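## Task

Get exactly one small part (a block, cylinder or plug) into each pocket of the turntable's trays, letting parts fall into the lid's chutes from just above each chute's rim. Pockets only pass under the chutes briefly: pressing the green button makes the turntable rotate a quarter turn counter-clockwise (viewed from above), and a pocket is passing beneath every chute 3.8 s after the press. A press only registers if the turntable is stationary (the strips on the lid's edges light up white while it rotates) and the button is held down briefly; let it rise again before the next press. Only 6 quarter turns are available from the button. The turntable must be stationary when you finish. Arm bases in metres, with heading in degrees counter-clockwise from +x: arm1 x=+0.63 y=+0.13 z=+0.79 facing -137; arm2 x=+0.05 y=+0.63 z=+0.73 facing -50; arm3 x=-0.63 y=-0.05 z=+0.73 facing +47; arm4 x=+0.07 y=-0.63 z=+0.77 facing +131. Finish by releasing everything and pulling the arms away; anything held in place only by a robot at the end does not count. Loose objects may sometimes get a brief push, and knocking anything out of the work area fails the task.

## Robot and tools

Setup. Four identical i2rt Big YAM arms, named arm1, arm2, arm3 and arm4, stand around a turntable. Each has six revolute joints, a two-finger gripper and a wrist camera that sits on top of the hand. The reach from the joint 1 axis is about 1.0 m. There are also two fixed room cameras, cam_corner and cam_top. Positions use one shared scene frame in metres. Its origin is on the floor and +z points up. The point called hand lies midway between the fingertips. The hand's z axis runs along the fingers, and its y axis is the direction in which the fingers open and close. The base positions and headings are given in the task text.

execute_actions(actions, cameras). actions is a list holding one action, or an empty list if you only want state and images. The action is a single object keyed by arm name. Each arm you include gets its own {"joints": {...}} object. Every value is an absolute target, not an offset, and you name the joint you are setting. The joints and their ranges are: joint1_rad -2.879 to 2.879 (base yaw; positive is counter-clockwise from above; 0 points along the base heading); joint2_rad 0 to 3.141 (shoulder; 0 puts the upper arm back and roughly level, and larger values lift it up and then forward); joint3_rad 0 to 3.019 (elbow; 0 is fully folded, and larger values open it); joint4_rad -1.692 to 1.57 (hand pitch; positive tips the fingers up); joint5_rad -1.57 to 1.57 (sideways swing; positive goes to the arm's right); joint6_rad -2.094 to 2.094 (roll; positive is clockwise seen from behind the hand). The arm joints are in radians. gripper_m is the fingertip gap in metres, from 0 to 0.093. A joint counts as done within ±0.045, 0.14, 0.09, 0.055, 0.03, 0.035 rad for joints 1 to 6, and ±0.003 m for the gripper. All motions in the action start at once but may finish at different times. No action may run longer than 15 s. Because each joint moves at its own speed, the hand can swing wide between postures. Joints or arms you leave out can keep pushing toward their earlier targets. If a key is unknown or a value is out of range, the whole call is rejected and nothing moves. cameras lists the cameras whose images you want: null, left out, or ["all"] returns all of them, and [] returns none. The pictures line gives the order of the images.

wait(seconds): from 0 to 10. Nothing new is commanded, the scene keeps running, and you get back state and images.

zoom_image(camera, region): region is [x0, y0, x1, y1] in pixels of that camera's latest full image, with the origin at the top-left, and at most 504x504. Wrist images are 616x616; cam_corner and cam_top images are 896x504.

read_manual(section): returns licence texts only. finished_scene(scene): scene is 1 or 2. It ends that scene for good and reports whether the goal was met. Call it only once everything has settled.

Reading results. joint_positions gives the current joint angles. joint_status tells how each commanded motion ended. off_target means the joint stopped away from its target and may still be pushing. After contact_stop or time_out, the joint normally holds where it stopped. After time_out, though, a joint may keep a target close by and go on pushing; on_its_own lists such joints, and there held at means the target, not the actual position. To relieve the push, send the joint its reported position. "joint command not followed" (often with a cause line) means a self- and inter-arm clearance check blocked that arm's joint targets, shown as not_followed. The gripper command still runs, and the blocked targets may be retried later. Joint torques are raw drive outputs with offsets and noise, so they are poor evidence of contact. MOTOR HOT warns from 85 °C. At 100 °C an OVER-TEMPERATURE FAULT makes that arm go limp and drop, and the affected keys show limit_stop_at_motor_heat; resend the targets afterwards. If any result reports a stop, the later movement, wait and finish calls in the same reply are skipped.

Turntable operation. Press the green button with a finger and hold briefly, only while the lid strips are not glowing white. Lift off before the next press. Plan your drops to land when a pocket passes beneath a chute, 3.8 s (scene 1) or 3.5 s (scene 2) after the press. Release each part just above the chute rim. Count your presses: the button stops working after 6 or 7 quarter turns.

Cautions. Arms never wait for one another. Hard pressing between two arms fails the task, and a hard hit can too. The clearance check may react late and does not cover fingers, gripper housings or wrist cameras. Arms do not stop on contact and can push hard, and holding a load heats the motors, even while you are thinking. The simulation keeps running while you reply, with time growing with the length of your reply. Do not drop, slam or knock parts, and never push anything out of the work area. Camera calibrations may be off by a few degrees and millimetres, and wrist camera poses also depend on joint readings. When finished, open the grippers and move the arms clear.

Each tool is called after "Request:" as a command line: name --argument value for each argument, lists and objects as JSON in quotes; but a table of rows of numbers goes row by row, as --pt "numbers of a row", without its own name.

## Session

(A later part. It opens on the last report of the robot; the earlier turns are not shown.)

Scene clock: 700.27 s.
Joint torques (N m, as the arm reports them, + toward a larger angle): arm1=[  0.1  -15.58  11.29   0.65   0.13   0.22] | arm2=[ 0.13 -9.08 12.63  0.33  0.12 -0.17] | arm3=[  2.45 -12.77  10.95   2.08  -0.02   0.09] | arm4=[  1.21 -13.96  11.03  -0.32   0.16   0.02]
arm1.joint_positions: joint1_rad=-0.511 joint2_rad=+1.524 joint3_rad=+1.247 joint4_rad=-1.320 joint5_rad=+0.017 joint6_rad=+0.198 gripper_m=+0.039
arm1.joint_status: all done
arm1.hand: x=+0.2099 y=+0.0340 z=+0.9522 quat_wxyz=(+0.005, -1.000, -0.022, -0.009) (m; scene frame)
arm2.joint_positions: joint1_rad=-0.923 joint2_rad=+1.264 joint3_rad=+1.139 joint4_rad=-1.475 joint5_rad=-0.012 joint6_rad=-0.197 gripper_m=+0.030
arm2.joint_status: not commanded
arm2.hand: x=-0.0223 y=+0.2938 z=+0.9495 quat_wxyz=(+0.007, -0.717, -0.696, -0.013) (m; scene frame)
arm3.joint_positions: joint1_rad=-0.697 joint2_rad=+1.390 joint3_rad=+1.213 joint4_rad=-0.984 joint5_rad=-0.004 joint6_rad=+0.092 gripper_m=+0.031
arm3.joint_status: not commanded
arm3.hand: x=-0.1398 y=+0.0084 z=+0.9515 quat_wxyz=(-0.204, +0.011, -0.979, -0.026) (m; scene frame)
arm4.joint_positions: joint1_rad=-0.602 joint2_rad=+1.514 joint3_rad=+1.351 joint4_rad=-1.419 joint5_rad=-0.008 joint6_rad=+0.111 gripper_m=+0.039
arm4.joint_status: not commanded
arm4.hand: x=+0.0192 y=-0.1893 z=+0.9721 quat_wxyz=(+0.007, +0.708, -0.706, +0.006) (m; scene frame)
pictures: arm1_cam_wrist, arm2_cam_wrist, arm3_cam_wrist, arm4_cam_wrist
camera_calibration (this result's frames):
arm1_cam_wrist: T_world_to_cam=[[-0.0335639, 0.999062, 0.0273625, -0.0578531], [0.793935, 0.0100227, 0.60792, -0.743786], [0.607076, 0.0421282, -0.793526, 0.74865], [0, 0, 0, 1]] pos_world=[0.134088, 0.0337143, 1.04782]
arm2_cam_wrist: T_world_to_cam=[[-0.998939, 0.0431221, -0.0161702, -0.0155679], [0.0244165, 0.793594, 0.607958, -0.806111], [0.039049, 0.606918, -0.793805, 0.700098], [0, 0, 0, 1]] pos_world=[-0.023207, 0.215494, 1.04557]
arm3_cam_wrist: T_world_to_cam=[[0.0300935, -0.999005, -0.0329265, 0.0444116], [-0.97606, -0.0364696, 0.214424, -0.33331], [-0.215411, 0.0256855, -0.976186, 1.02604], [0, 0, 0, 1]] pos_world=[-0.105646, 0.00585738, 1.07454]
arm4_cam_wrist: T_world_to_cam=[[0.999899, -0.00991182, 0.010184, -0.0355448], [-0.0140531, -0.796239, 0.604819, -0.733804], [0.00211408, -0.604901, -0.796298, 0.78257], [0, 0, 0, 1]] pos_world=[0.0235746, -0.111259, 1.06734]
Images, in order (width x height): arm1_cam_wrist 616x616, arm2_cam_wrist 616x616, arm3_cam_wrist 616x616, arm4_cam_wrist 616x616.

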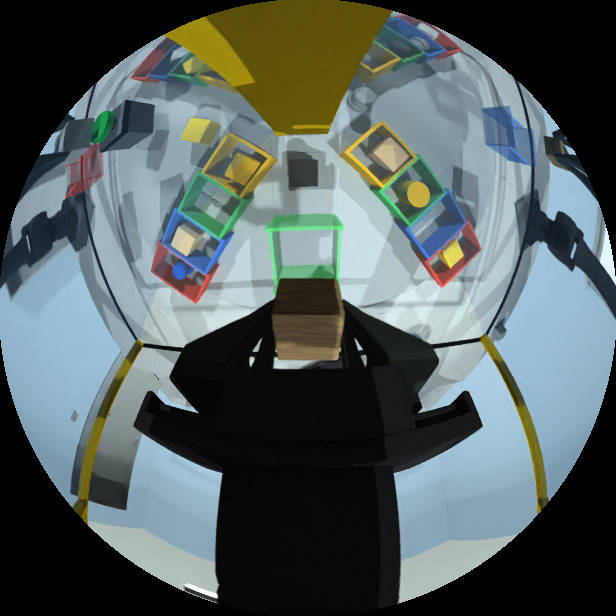

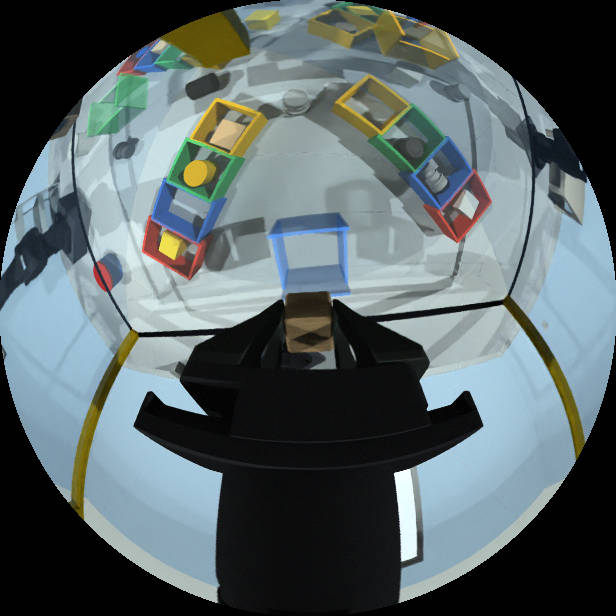

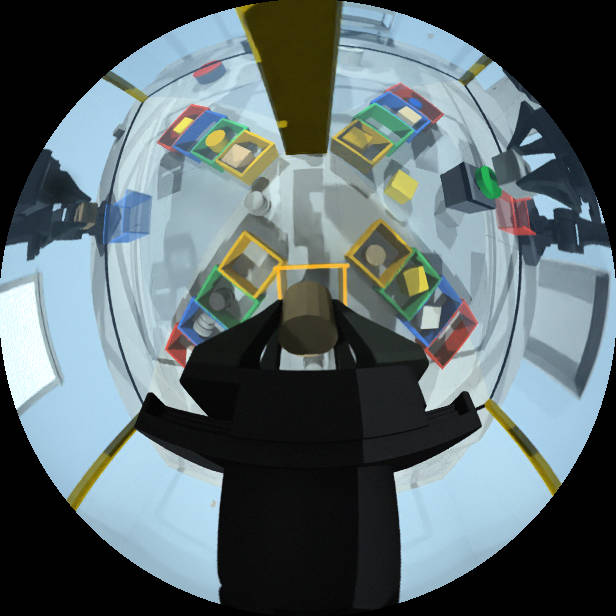

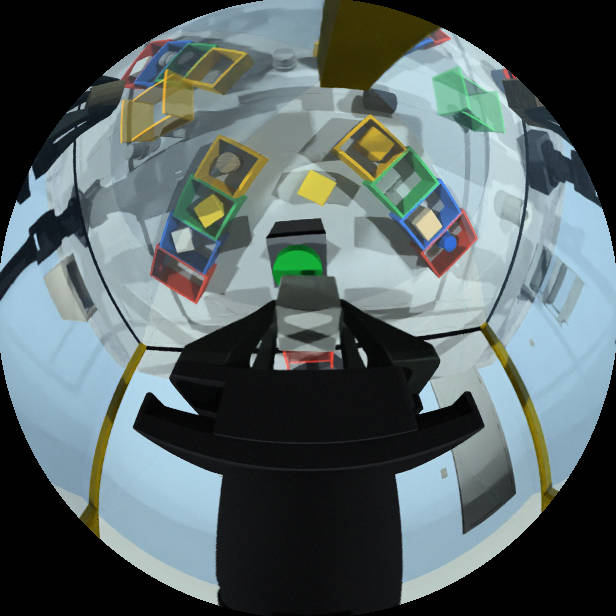

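Request:
execute_actions --actions '[{"arm4":{"joints":{"joint2_rad":1.645,"joint3_rad":1.345}}}]' --cameras '[]'

Request:
wait --seconds 0.55

Request:
execute_actions --actions '[{"arm4":{"joints":{"joint2_rad":1.42}}}]' --cameras '[]'

Request:
execute_actions --actions '[{"arm4":{"joints":{"joint1_rad":-0.556,"joint2_rad":1.15,"joint3_rad":0.97,"joint4_rad":-1.355}}}]' --cameras '[]'

Request:
execute_actions --actions '[{"arm1":{"joints":{"gripper_m":0.075}},"arm2":{"joints":{"gripper_m":0.075}},"arm3":{"joints":{"gripper_m":0.075}},"arm4":{"joints":{"gripper_m":0.075}}}]' --cameras '[]'

Request:
execute_actions --actions '[{"arm1":{"joints":{"joint2_rad":0.9,"joint3_rad":0.95,"joint4_rad":-1.6,"joint6_rad":0}},"arm2":{"joints":{"joint2_rad":0.9,"joint3_rad":1.0,"joint4_rad":-1.65,"joint6_rad":0}},"arm3":{"joints":{"joint2_rad":0.9,"joint3_rad":1.02,"joint4_rad":-1.65,"joint6_rad":0}},"arm4":{"joints":{"joint2_rad":0.9,"joint3_rad":0.99,"joint4_rad":-1.6,"joint6_rad":0}}}]' --cameras '[]'

Request:
wait --seconds 3

Scene clock: 716.73 s.
Joint torques (N m, as the arm reports them, + toward a larger angle): arm1=[  0.09 -15.37  11.21   0.67   0.13   0.22] | arm2=[ 0.08 -8.91 12.65  0.35  0.13 -0.18] | arm3=[  2.1  -12.77  11.     2.18  -0.01   0.09] | arm4=[ 1.64 -6.72  6.16  0.04  0.06  0.01]
arm1.joint_positions: joint1_rad=-0.511 joint2_rad=+1.524 joint3_rad=+1.247 joint4_rad=-1.320 joint5_rad=+0.017 joint6_rad=+0.198 gripper_m=+0.039
arm1.joint_status: not commanded
arm1.hand: x=+0.2099 y=+0.0340 z=+0.9522 quat_wxyz=(+0.005, -1.000, -0.022, -0.009) (m; scene frame)
arm2.joint_positions: joint1_rad=-0.923 joint2_rad=+1.264 joint3_rad=+1.139 joint4_rad=-1.475 joint5_rad=-0.012 joint6_rad=-0.197 gripper_m=+0.030
arm2.joint_status: not commanded
arm2.hand: x=-0.0223 y=+0.2938 z=+0.9495 quat_wxyz=(+0.007, -0.717, -0.696, -0.013) (m; scene frame)
arm3.joint_positions: joint1_rad=-0.697 joint2_rad=+1.390 joint3_rad=+1.213 joint4_rad=-0.984 joint5_rad=-0.004 joint6_rad=+0.092 gripper_m=+0.031
arm3.joint_status: not commanded
arm3.hand: x=-0.1398 y=+0.0084 z=+0.9515 quat_wxyz=(-0.204, +0.011, -0.979, -0.026) (m; scene frame)
arm4.joint_positions: joint1_rad=-0.602 joint2_rad=+1.569 joint3_rad=+1.364 joint4_rad=-1.433 joint5_rad=-0.007 joint6_rad=+0.112 gripper_m=+0.039
arm4.joint_status: all done
arm4.hand: x=+0.0191 y=-0.1854 z=+0.9534 quat_wxyz=(+0.024, +0.707, -0.706, +0.028) (m; scene frame)
pictures: none
No camera images: the call's "cameras" was empty. Leave "cameras" out to get every camera's image.

Scene clock: 717.30 s.
Joint torques (N m, as the arm reports them, + toward a larger angle): arm1=[  0.12 -15.4   11.22   0.64   0.13   0.21] | arm2=[ 0.28 -8.82 12.63  0.34  0.13 -0.18] | arm3=[  2.43 -12.87  10.97   2.13   0.     0.06] | arm4=[ 0.8  -6.78  6.16  0.26  0.09 -0.02]
arm1.joint_positions: joint1_rad=-0.511 joint2_rad=+1.524 joint3_rad=+1.247 joint4_rad=-1.320 joint5_rad=+0.017 joint6_rad=+0.198 gripper_m=+0.039
arm1.joint_status: not commanded
arm1.hand: x=+0.2099 y=+0.0340 z=+0.9522 quat_wxyz=(+0.005, -1.000, -0.022, -0.009) (m; scene frame)
arm2.joint_positions: joint1_rad=-0.923 joint2_rad=+1.264 joint3_rad=+1.139 joint4_rad=-1.475 joint5_rad=-0.012 joint6_rad=-0.197 gripper_m=+0.030
arm2.joint_status: not commanded
arm2.hand: x=-0.0223 y=+0.2938 z=+0.9495 quat_wxyz=(+0.007, -0.717, -0.696, -0.013) (m; scene frame)
arm3.joint_positions: joint1_rad=-0.697 joint2_rad=+1.390 joint3_rad=+1.213 joint4_rad=-0.984 joint5_rad=-0.004 joint6_rad=+0.092 gripper_m=+0.031
arm3.joint_status: not commanded
arm3.hand: x=-0.1398 y=+0.0084 z=+0.9515 quat_wxyz=(-0.204, +0.011, -0.979, -0.026) (m; scene frame)
arm4.joint_positions: joint1_rad=-0.602 joint2_rad=+1.569 joint3_rad=+1.364 joint4_rad=-1.433 joint5_rad=-0.007 joint6_rad=+0.112 gripper_m=+0.039
arm4.joint_status: all done
arm4.hand: x=+0.0191 y=-0.1854 z=+0.9534 quat_wxyz=(+0.024, +0.707, -0.706, +0.028) (m; scene frame)
wait: 0.57 s; at rest by 0.27 s
pictures: arm1_cam_wrist, arm2_cam_wrist, arm3_cam_wrist, arm4_cam_wrist, cam_corner, cam_top
camera_calibration (this result's frames):
arm1_cam_wrist: T_world_to_cam=[[-0.0335639, 0.999062, 0.0273625, -0.0578531], [0.793935, 0.0100227, 0.60792, -0.743786], [0.607076, 0.0421282, -0.793526, 0.74865], [0, 0, 0, 1]] pos_world=[0.134088, 0.0337143, 1.04782]
arm2_cam_wrist: T_world_to_cam=[[-0.998939, 0.0431221, -0.0161702, -0.0155679], [0.0244165, 0.793594, 0.607958, -0.806111], [0.039049, 0.606918, -0.793805, 0.700098], [0, 0, 0, 1]] pos_world=[-0.023207, 0.215494, 1.04557]
arm3_cam_wrist: T_world_to_cam=[[0.0300935, -0.999005, -0.0329265, 0.0444116], [-0.97606, -0.0364696, 0.214424, -0.33331], [-0.215411, 0.0256855, -0.976186, 1.02604], [0, 0, 0, 1]] pos_world=[-0.105646, 0.00585738, 1.07454]
arm4_cam_wrist: T_world_to_cam=[[0.999775, -0.0104623, 0.0184347, -0.0431264], [-0.0199241, -0.760652, 0.648854, -0.754703], [0.00723385, -0.649076, -0.76069, 0.727828], [0, 0, 0, 1]] pos_world=[0.022815, -0.102103, 1.04414]
Images, in order (width x height): arm1_cam_wrist 616x616, arm2_cam_wrist 616x616, arm3_cam_wrist 616x616, arm4_cam_wrist 616x616, cam_corner 896x504, cam_top 896x504.

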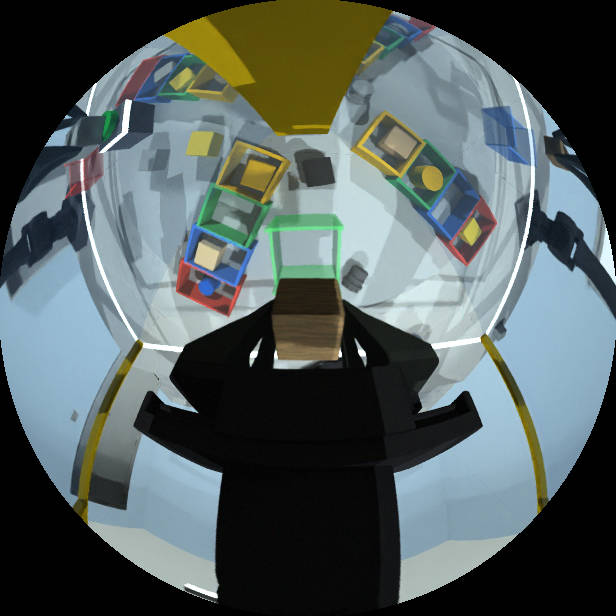

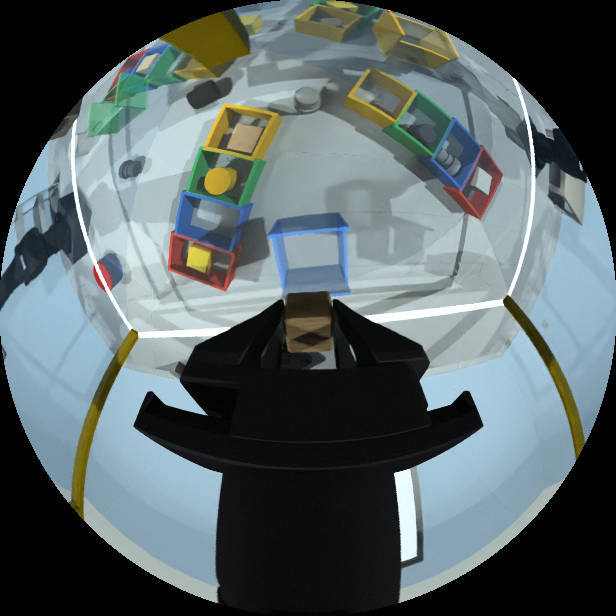

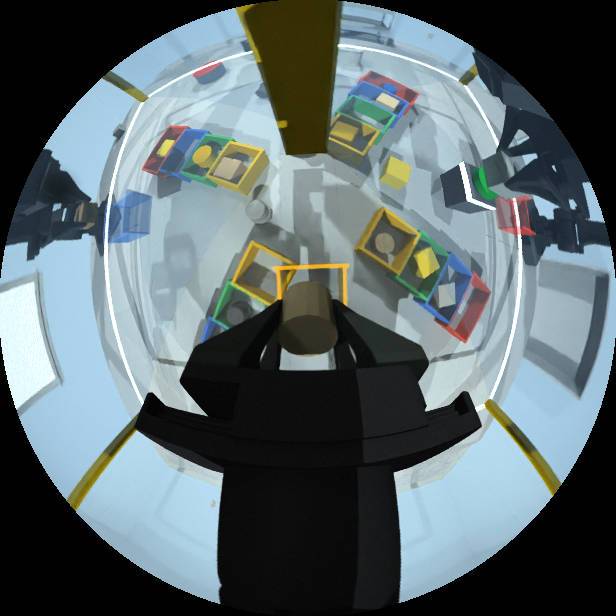

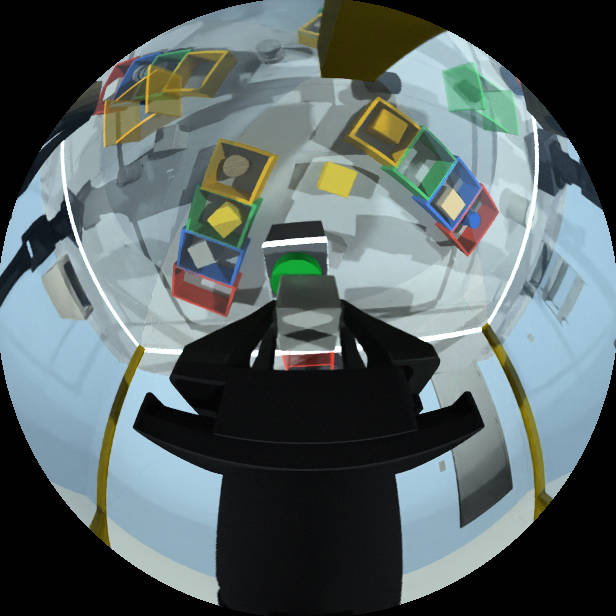

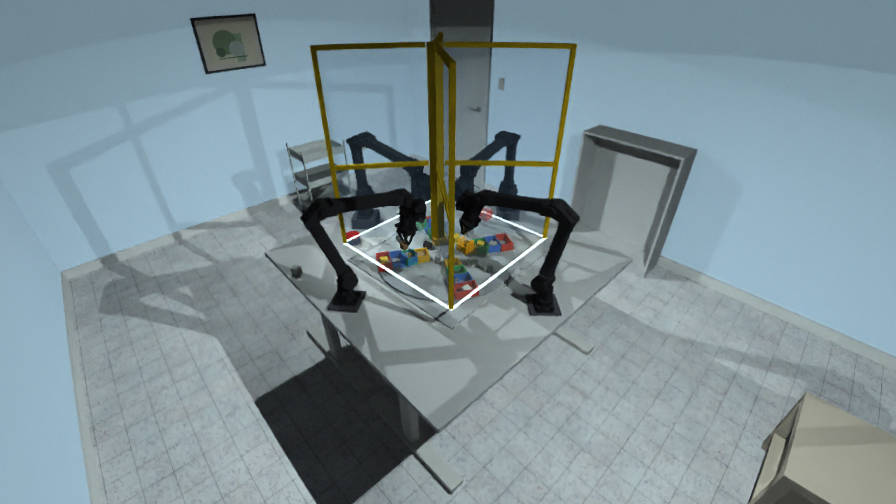

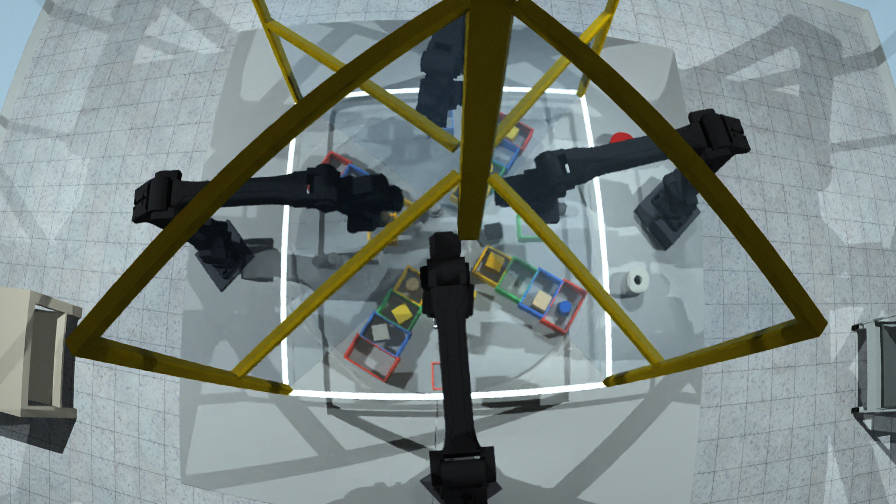

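Scene clock: 718.37 s.
Joint torques (N m, as the arm reports them, + toward a larger angle): arm1=[  0.12 -15.44  11.23   0.65   0.13   0.22] | arm2=[ 0.33 -9.1  12.62  0.32  0.12 -0.19] | arm3=[  2.15 -12.82  10.95   2.2    0.01   0.06] | arm4=[  1.28 -10.98   8.25   0.34   0.08   0.02]
arm1.joint_positions: joint1_rad=-0.511 joint2_rad=+1.524 joint3_rad=+1.247 joint4_rad=-1.320 joint5_rad=+0.017 joint6_rad=+0.198 gripper_m=+0.039
arm1.joint_status: not commanded
arm1.hand: x=+0.2099 y=+0.0340 z=+0.9522 quat_wxyz=(+0.005, -1.000, -0.022, -0.009) (m; scene frame)
arm2.joint_positions: joint1_rad=-0.923 joint2_rad=+1.264 joint3_rad=+1.139 joint4_rad=-1.475 joint5_rad=-0.012 joint6_rad=-0.197 gripper_m=+0.030
arm2.joint_status: not commanded
arm2.hand: x=-0.0223 y=+0.2938 z=+0.9495 quat_wxyz=(+0.007, -0.717, -0.696, -0.013) (m; scene frame)
arm3.joint_positions: joint1_rad=-0.697 joint2_rad=+1.390 joint3_rad=+1.213 joint4_rad=-0.984 joint5_rad=-0.004 joint6_rad=+0.092 gripper_m=+0.031
arm3.joint_status: not commanded
arm3.hand: x=-0.1398 y=+0.0084 z=+0.9515 quat_wxyz=(-0.204, +0.011, -0.979, -0.026) (m; scene frame)
arm4.joint_positions: joint1_rad=-0.602 joint2_rad=+1.416 joint3_rad=+1.342 joint4_rad=-1.433 joint5_rad=-0.007 joint6_rad=+0.112 gripper_m=+0.039
arm4.joint_status: all done
arm4.hand: x=+0.0210 y=-0.2044 z=+1.0089 quat_wxyz=(-0.017, +0.707, -0.706, -0.023) (m; scene frame)
pictures: none
No camera images: the call's "cameras" was empty. Leave "cameras" out to get every camera's image.

Scene clock: 719.50 s.
Joint torques (N m, as the arm reports them, + toward a larger angle): arm1=[  0.1  -15.48  11.24   0.66   0.13   0.22] | arm2=[ 0.15 -8.82 12.66  0.29  0.12 -0.19] | arm3=[  2.14 -12.43  11.     2.08  -0.02   0.08] | arm4=[ 0.73 -7.16  7.78  0.69  0.08 -0.01]
arm1.joint_positions: joint1_rad=-0.511 joint2_rad=+1.524 joint3_rad=+1.247 joint4_rad=-1.320 joint5_rad=+0.017 joint6_rad=+0.198 gripper_m=+0.039
arm1.joint_status: not commanded
arm1.hand: x=+0.2099 y=+0.0340 z=+0.9522 quat_wxyz=(+0.005, -1.000, -0.022, -0.009) (m; scene frame)
arm2.joint_positions: joint1_rad=-0.923 joint2_rad=+1.264 joint3_rad=+1.139 joint4_rad=-1.475 joint5_rad=-0.012 joint6_rad=-0.197 gripper_m=+0.030
arm2.joint_status: not commanded
arm2.hand: x=-0.0223 y=+0.2938 z=+0.9495 quat_wxyz=(+0.007, -0.717, -0.696, -0.013) (m; scene frame)
arm3.joint_positions: joint1_rad=-0.697 joint2_rad=+1.390 joint3_rad=+1.213 joint4_rad=-0.984 joint5_rad=-0.004 joint6_rad=+0.092 gripper_m=+0.031
arm3.joint_status: not commanded
arm3.hand: x=-0.1398 y=+0.0084 z=+0.9515 quat_wxyz=(-0.204, +0.011, -0.979, -0.026) (m; scene frame)
arm4.joint_positions: joint1_rad=-0.555 joint2_rad=+1.149 joint3_rad=+0.967 joint4_rad=-1.367 joint5_rad=-0.007 joint6_rad=+0.112 gripper_m=+0.039
arm4.joint_status: all done
arm4.hand: x=+0.0202 y=-0.3232 z=+0.9570 quat_wxyz=(-0.003, +0.724, -0.690, -0.007) (m; scene frame)
pictures: none
No camera images: the call's "cameras" was empty. Leave "cameras" out to get every camera's image.

Scene clock: 720.17 s.
Joint torques (N m, as the arm reports them, + toward a larger angle): arm1=[  0.08 -15.45  11.22   0.66   0.13   0.22] | arm2=[-0.05 -8.68 12.7   0.29  0.12 -0.18] | arm3=[  2.17 -12.41  11.05   2.1    0.01   0.06] | arm4=[ 0.89 -6.99  7.7   0.6   0.1  -0.01]
arm1.joint_positions: joint1_rad=-0.511 joint2_rad=+1.524 joint3_rad=+1.247 joint4_rad=-1.320 joint5_rad=+0.017 joint6_rad=+0.198 gripper_m=+0.075
arm1.joint_status: all done
arm1.hand: x=+0.2099 y=+0.0340 z=+0.9522 quat_wxyz=(+0.005, -1.000, -0.022, -0.009) (m; scene frame)
arm2.joint_positions: joint1_rad=-0.923 joint2_rad=+1.264 joint3_rad=+1.139 joint4_rad=-1.475 joint5_rad=-0.012 joint6_rad=-0.197 gripper_m=+0.075
arm2.joint_status: all done
arm2.hand: x=-0.0223 y=+0.2938 z=+0.9495 quat_wxyz=(+0.007, -0.717, -0.696, -0.013) (m; scene frame)
arm3.joint_positions: joint1_rad=-0.697 joint2_rad=+1.390 joint3_rad=+1.213 joint4_rad=-0.984 joint5_rad=-0.004 joint6_rad=+0.092 gripper_m=+0.075
arm3.joint_status: all done
arm3.hand: x=-0.1398 y=+0.0084 z=+0.9515 quat_wxyz=(-0.204, +0.011, -0.979, -0.026) (m; scene frame)
arm4.joint_positions: joint1_rad=-0.555 joint2_rad=+1.149 joint3_rad=+0.967 joint4_rad=-1.367 joint5_rad=-0.007 joint6_rad=+0.112 gripper_m=+0.075
arm4.joint_status: all done
arm4.hand: x=+0.0202 y=-0.3232 z=+0.9570 quat_wxyz=(-0.003, +0.724, -0.690, -0.007) (m; scene frame)
pictures: none
No camera images: the call's "cameras" was empty. Leave "cameras" out to get every camera's image.

Scene clock: 721.53 s.
Joint torques (N m, as the arm reports them, + toward a larger angle): arm1=[ 0.02 -1.92  9.53 -0.13  0.11 -0.03] | arm2=[ 0.17 -2.22  9.21  0.11  0.12  0.14] | arm3=[ 2.19 -2.52  8.    0.08 -0.03 -0.1 ] | arm4=[ 0.66 -3.71  9.35 -0.39  0.09 -0.21]
arm1.joint_positions: joint1_rad=-0.511 joint2_rad=+0.891 joint3_rad=+0.948 joint4_rad=-1.589 joint5_rad=+0.017 joint6_rad=+0.013 gripper_m=+0.075
arm1.joint_status: all done
arm1.hand: x=+0.4097 y=+0.0842 z=+1.0330 quat_wxyz=(+0.000, -0.993, -0.114, +0.024) (m; scene frame)
arm2.joint_positions: joint1_rad=-0.923 joint2_rad=+0.884 joint3_rad=+1.004 joint4_rad=-1.646 joint5_rad=-0.012 joint6_rad=-0.014 gripper_m=+0.075
arm2.joint_status: all done
arm2.hand: x=+0.0051 y=+0.4102 z=+0.9972 quat_wxyz=(-0.014, -0.778, -0.628, +0.017) (m; scene frame)
arm3.joint_positions: joint1_rad=-0.697 joint2_rad=+0.896 joint3_rad=+1.020 joint4_rad=-1.637 joint5_rad=-0.004 joint6_rad=+0.009 gripper_m=+0.075
arm3.joint_status: all done
arm3.hand: x=-0.4013 y=-0.0221 z=+0.9985 quat_wxyz=(-0.031, +0.053, -0.998, -0.006) (m; scene frame)
arm4.joint_positions: joint1_rad=-0.555 joint2_rad=+0.896 joint3_rad=+0.967 joint4_rad=-1.589 joint5_rad=-0.007 joint6_rad=+0.011 gripper_m=+0.075
arm4.joint_status: all done
arm4.hand: x=+0.0323 y=-0.3994 z=+1.0189 quat_wxyz=(-0.014, +0.758, -0.652, -0.018) (m; scene frame)
pictures: none
No camera images: the call's "cameras" was empty. Leave "cameras" out to get every camera's image.

Scene clock: 724.53 s.
Joint torques (N m, as the arm reports them, + toward a larger angle): arm1=[ 0.01 -1.96  9.52 -0.14  0.11 -0.01] | arm2=[ 0.35 -2.58  9.32  0.07  0.14  0.14] | arm3=[ 2.06 -2.73  8.03  0.1  -0.02 -0.1 ] | arm4=[ 0.81 -3.49  9.46 -0.24  0.07 -0.17]
arm1.joint_positions: joint1_rad=-0.511 joint2_rad=+0.891 joint3_rad=+0.948 joint4_rad=-1.589 joint5_rad=+0.017 joint6_rad=+0.013 gripper_m=+0.075
arm1.joint_status: all done
arm1.hand: x=+0.4097 y=+0.0842 z=+1.0330 quat_wxyz=(+0.000, -0.993, -0.114, +0.024) (m; scene frame)
arm2.joint_positions: joint1_rad=-0.923 joint2_rad=+0.884 joint3_rad=+1.004 joint4_rad=-1.646 joint5_rad=-0.012 joint6_rad=-0.014 gripper_m=+0.075
arm2.joint_status: all done
arm2.hand: x=+0.0051 y=+0.4102 z=+0.9972 quat_wxyz=(-0.014, -0.778, -0.628, +0.017) (m; scene frame)
arm3.joint_positions: joint1_rad=-0.697 joint2_rad=+0.896 joint3_rad=+1.020 joint4_rad=-1.637 joint5_rad=-0.004 joint6_rad=+0.009 gripper_m=+0.075
arm3.joint_status: all done
arm3.hand: x=-0.4013 y=-0.0221 z=+0.9985 quat_wxyz=(-0.031, +0.053, -0.998, -0.006) (m; scene frame)
arm4.joint_positions: joint1_rad=-0.555 joint2_rad=+0.896 joint3_rad=+0.967 joint4_rad=-1.589 joint5_rad=-0.007 joint6_rad=+0.010 gripper_m=+0.075
arm4.joint_status: all done
arm4.hand: x=+0.0323 y=-0.3994 z=+1.0189 quat_wxyz=(-0.014, +0.758, -0.652, -0.018) (m; scene frame)
wait: 3.00 s; at rest by 0.27 s
pictures: arm1_cam_wrist, arm2_cam_wrist, arm3_cam_wrist, arm4_cam_wrist, cam_corner, cam_top
camera_calibration (this result's frames):
arm1_cam_wrist: T_world_to_cam=[[-0.214681, 0.976428, 0.0223875, -0.0223466], [0.814375, 0.166304, 0.556001, -0.919926], [0.539171, 0.137595, -0.83088, 0.747766], [0, 0, 0, 1]] pos_world=[0.341193, 0.0719183, 1.13328]
arm2_cam_wrist: T_world_to_cam=[[-0.974743, 0.223068, -0.0107933, -0.0717704], [0.180737, 0.816312, 0.548606, -0.879146], [0.131187, 0.532799, -0.836012, 0.738286], [0, 0, 0, 1]] pos_world=[-0.0079175, 0.340309, 1.09875]
arm3_cam_wrist: T_world_to_cam=[[0.108492, -0.994092, 0.0031734, 0.01887], [-0.839449, -0.0899037, 0.53595, -0.867187], [-0.532498, -0.0608101, -0.844244, 0.755477], [0, 0, 0, 1]] pos_world=[-0.327716, -0.0132642, 1.10252]
arm4_cam_wrist: T_world_to_cam=[[0.990589, 0.136648, 0.00778369, 0.0101191], [0.10957, -0.825805, 0.55321, -0.892409], [0.0820227, -0.547151, -0.833006, 0.750605], [0, 0, 0, 1]] pos_world=[0.0261904, -0.327645, 1.11887]
Images, in order (width x height): arm1_cam_wrist 616x616, arm2_cam_wrist 616x616, arm3_cam_wrist 616x616, arm4_cam_wrist 616x616, cam_corner 896x504, cam_top 896x504.

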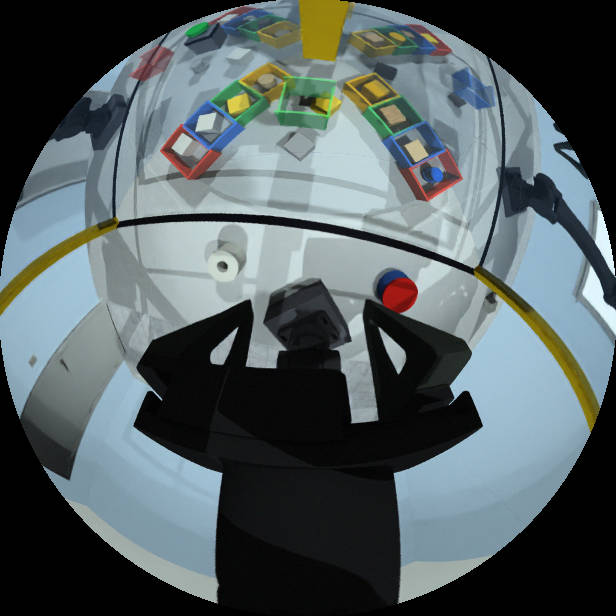

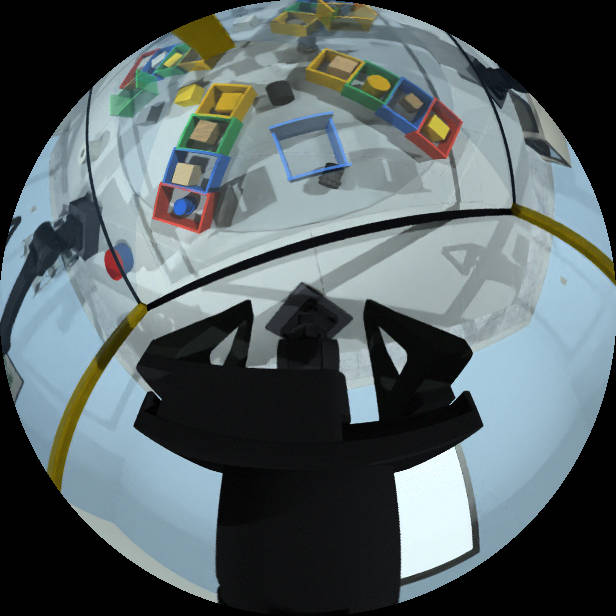

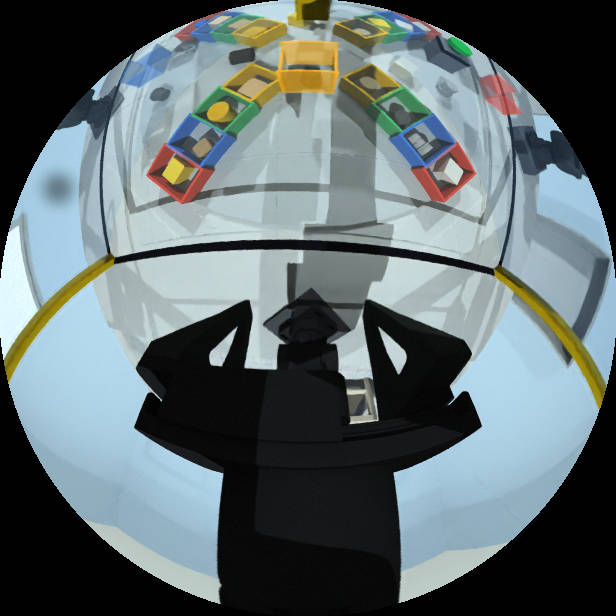

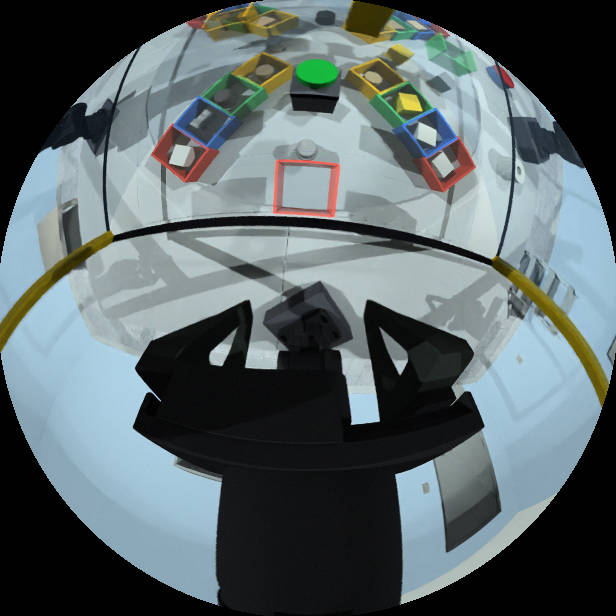

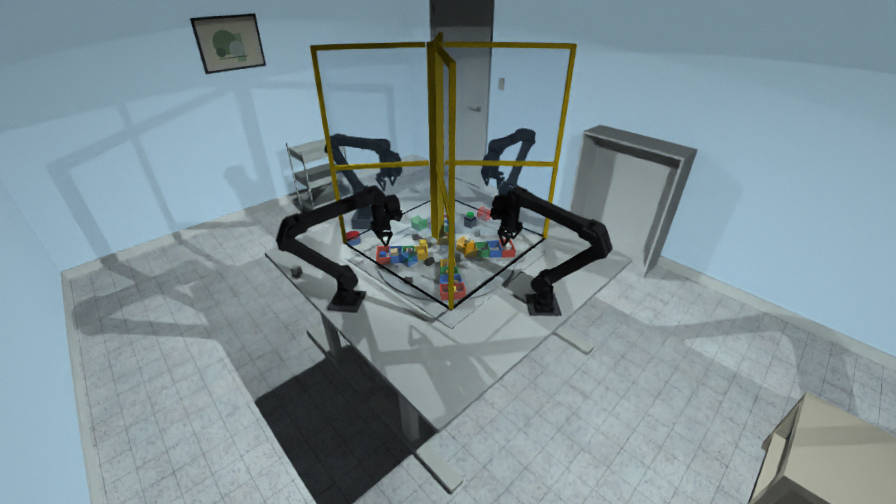

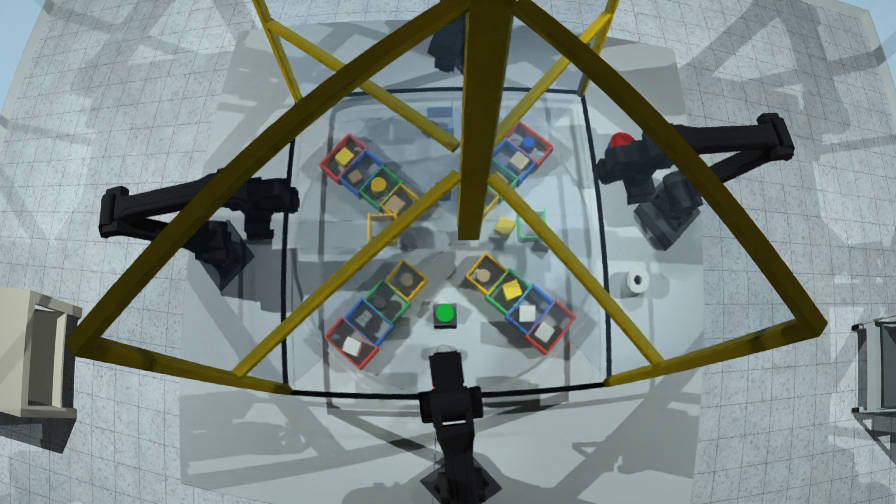

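Request:
finished_scene --scene 1

The scene is finished: the task was done.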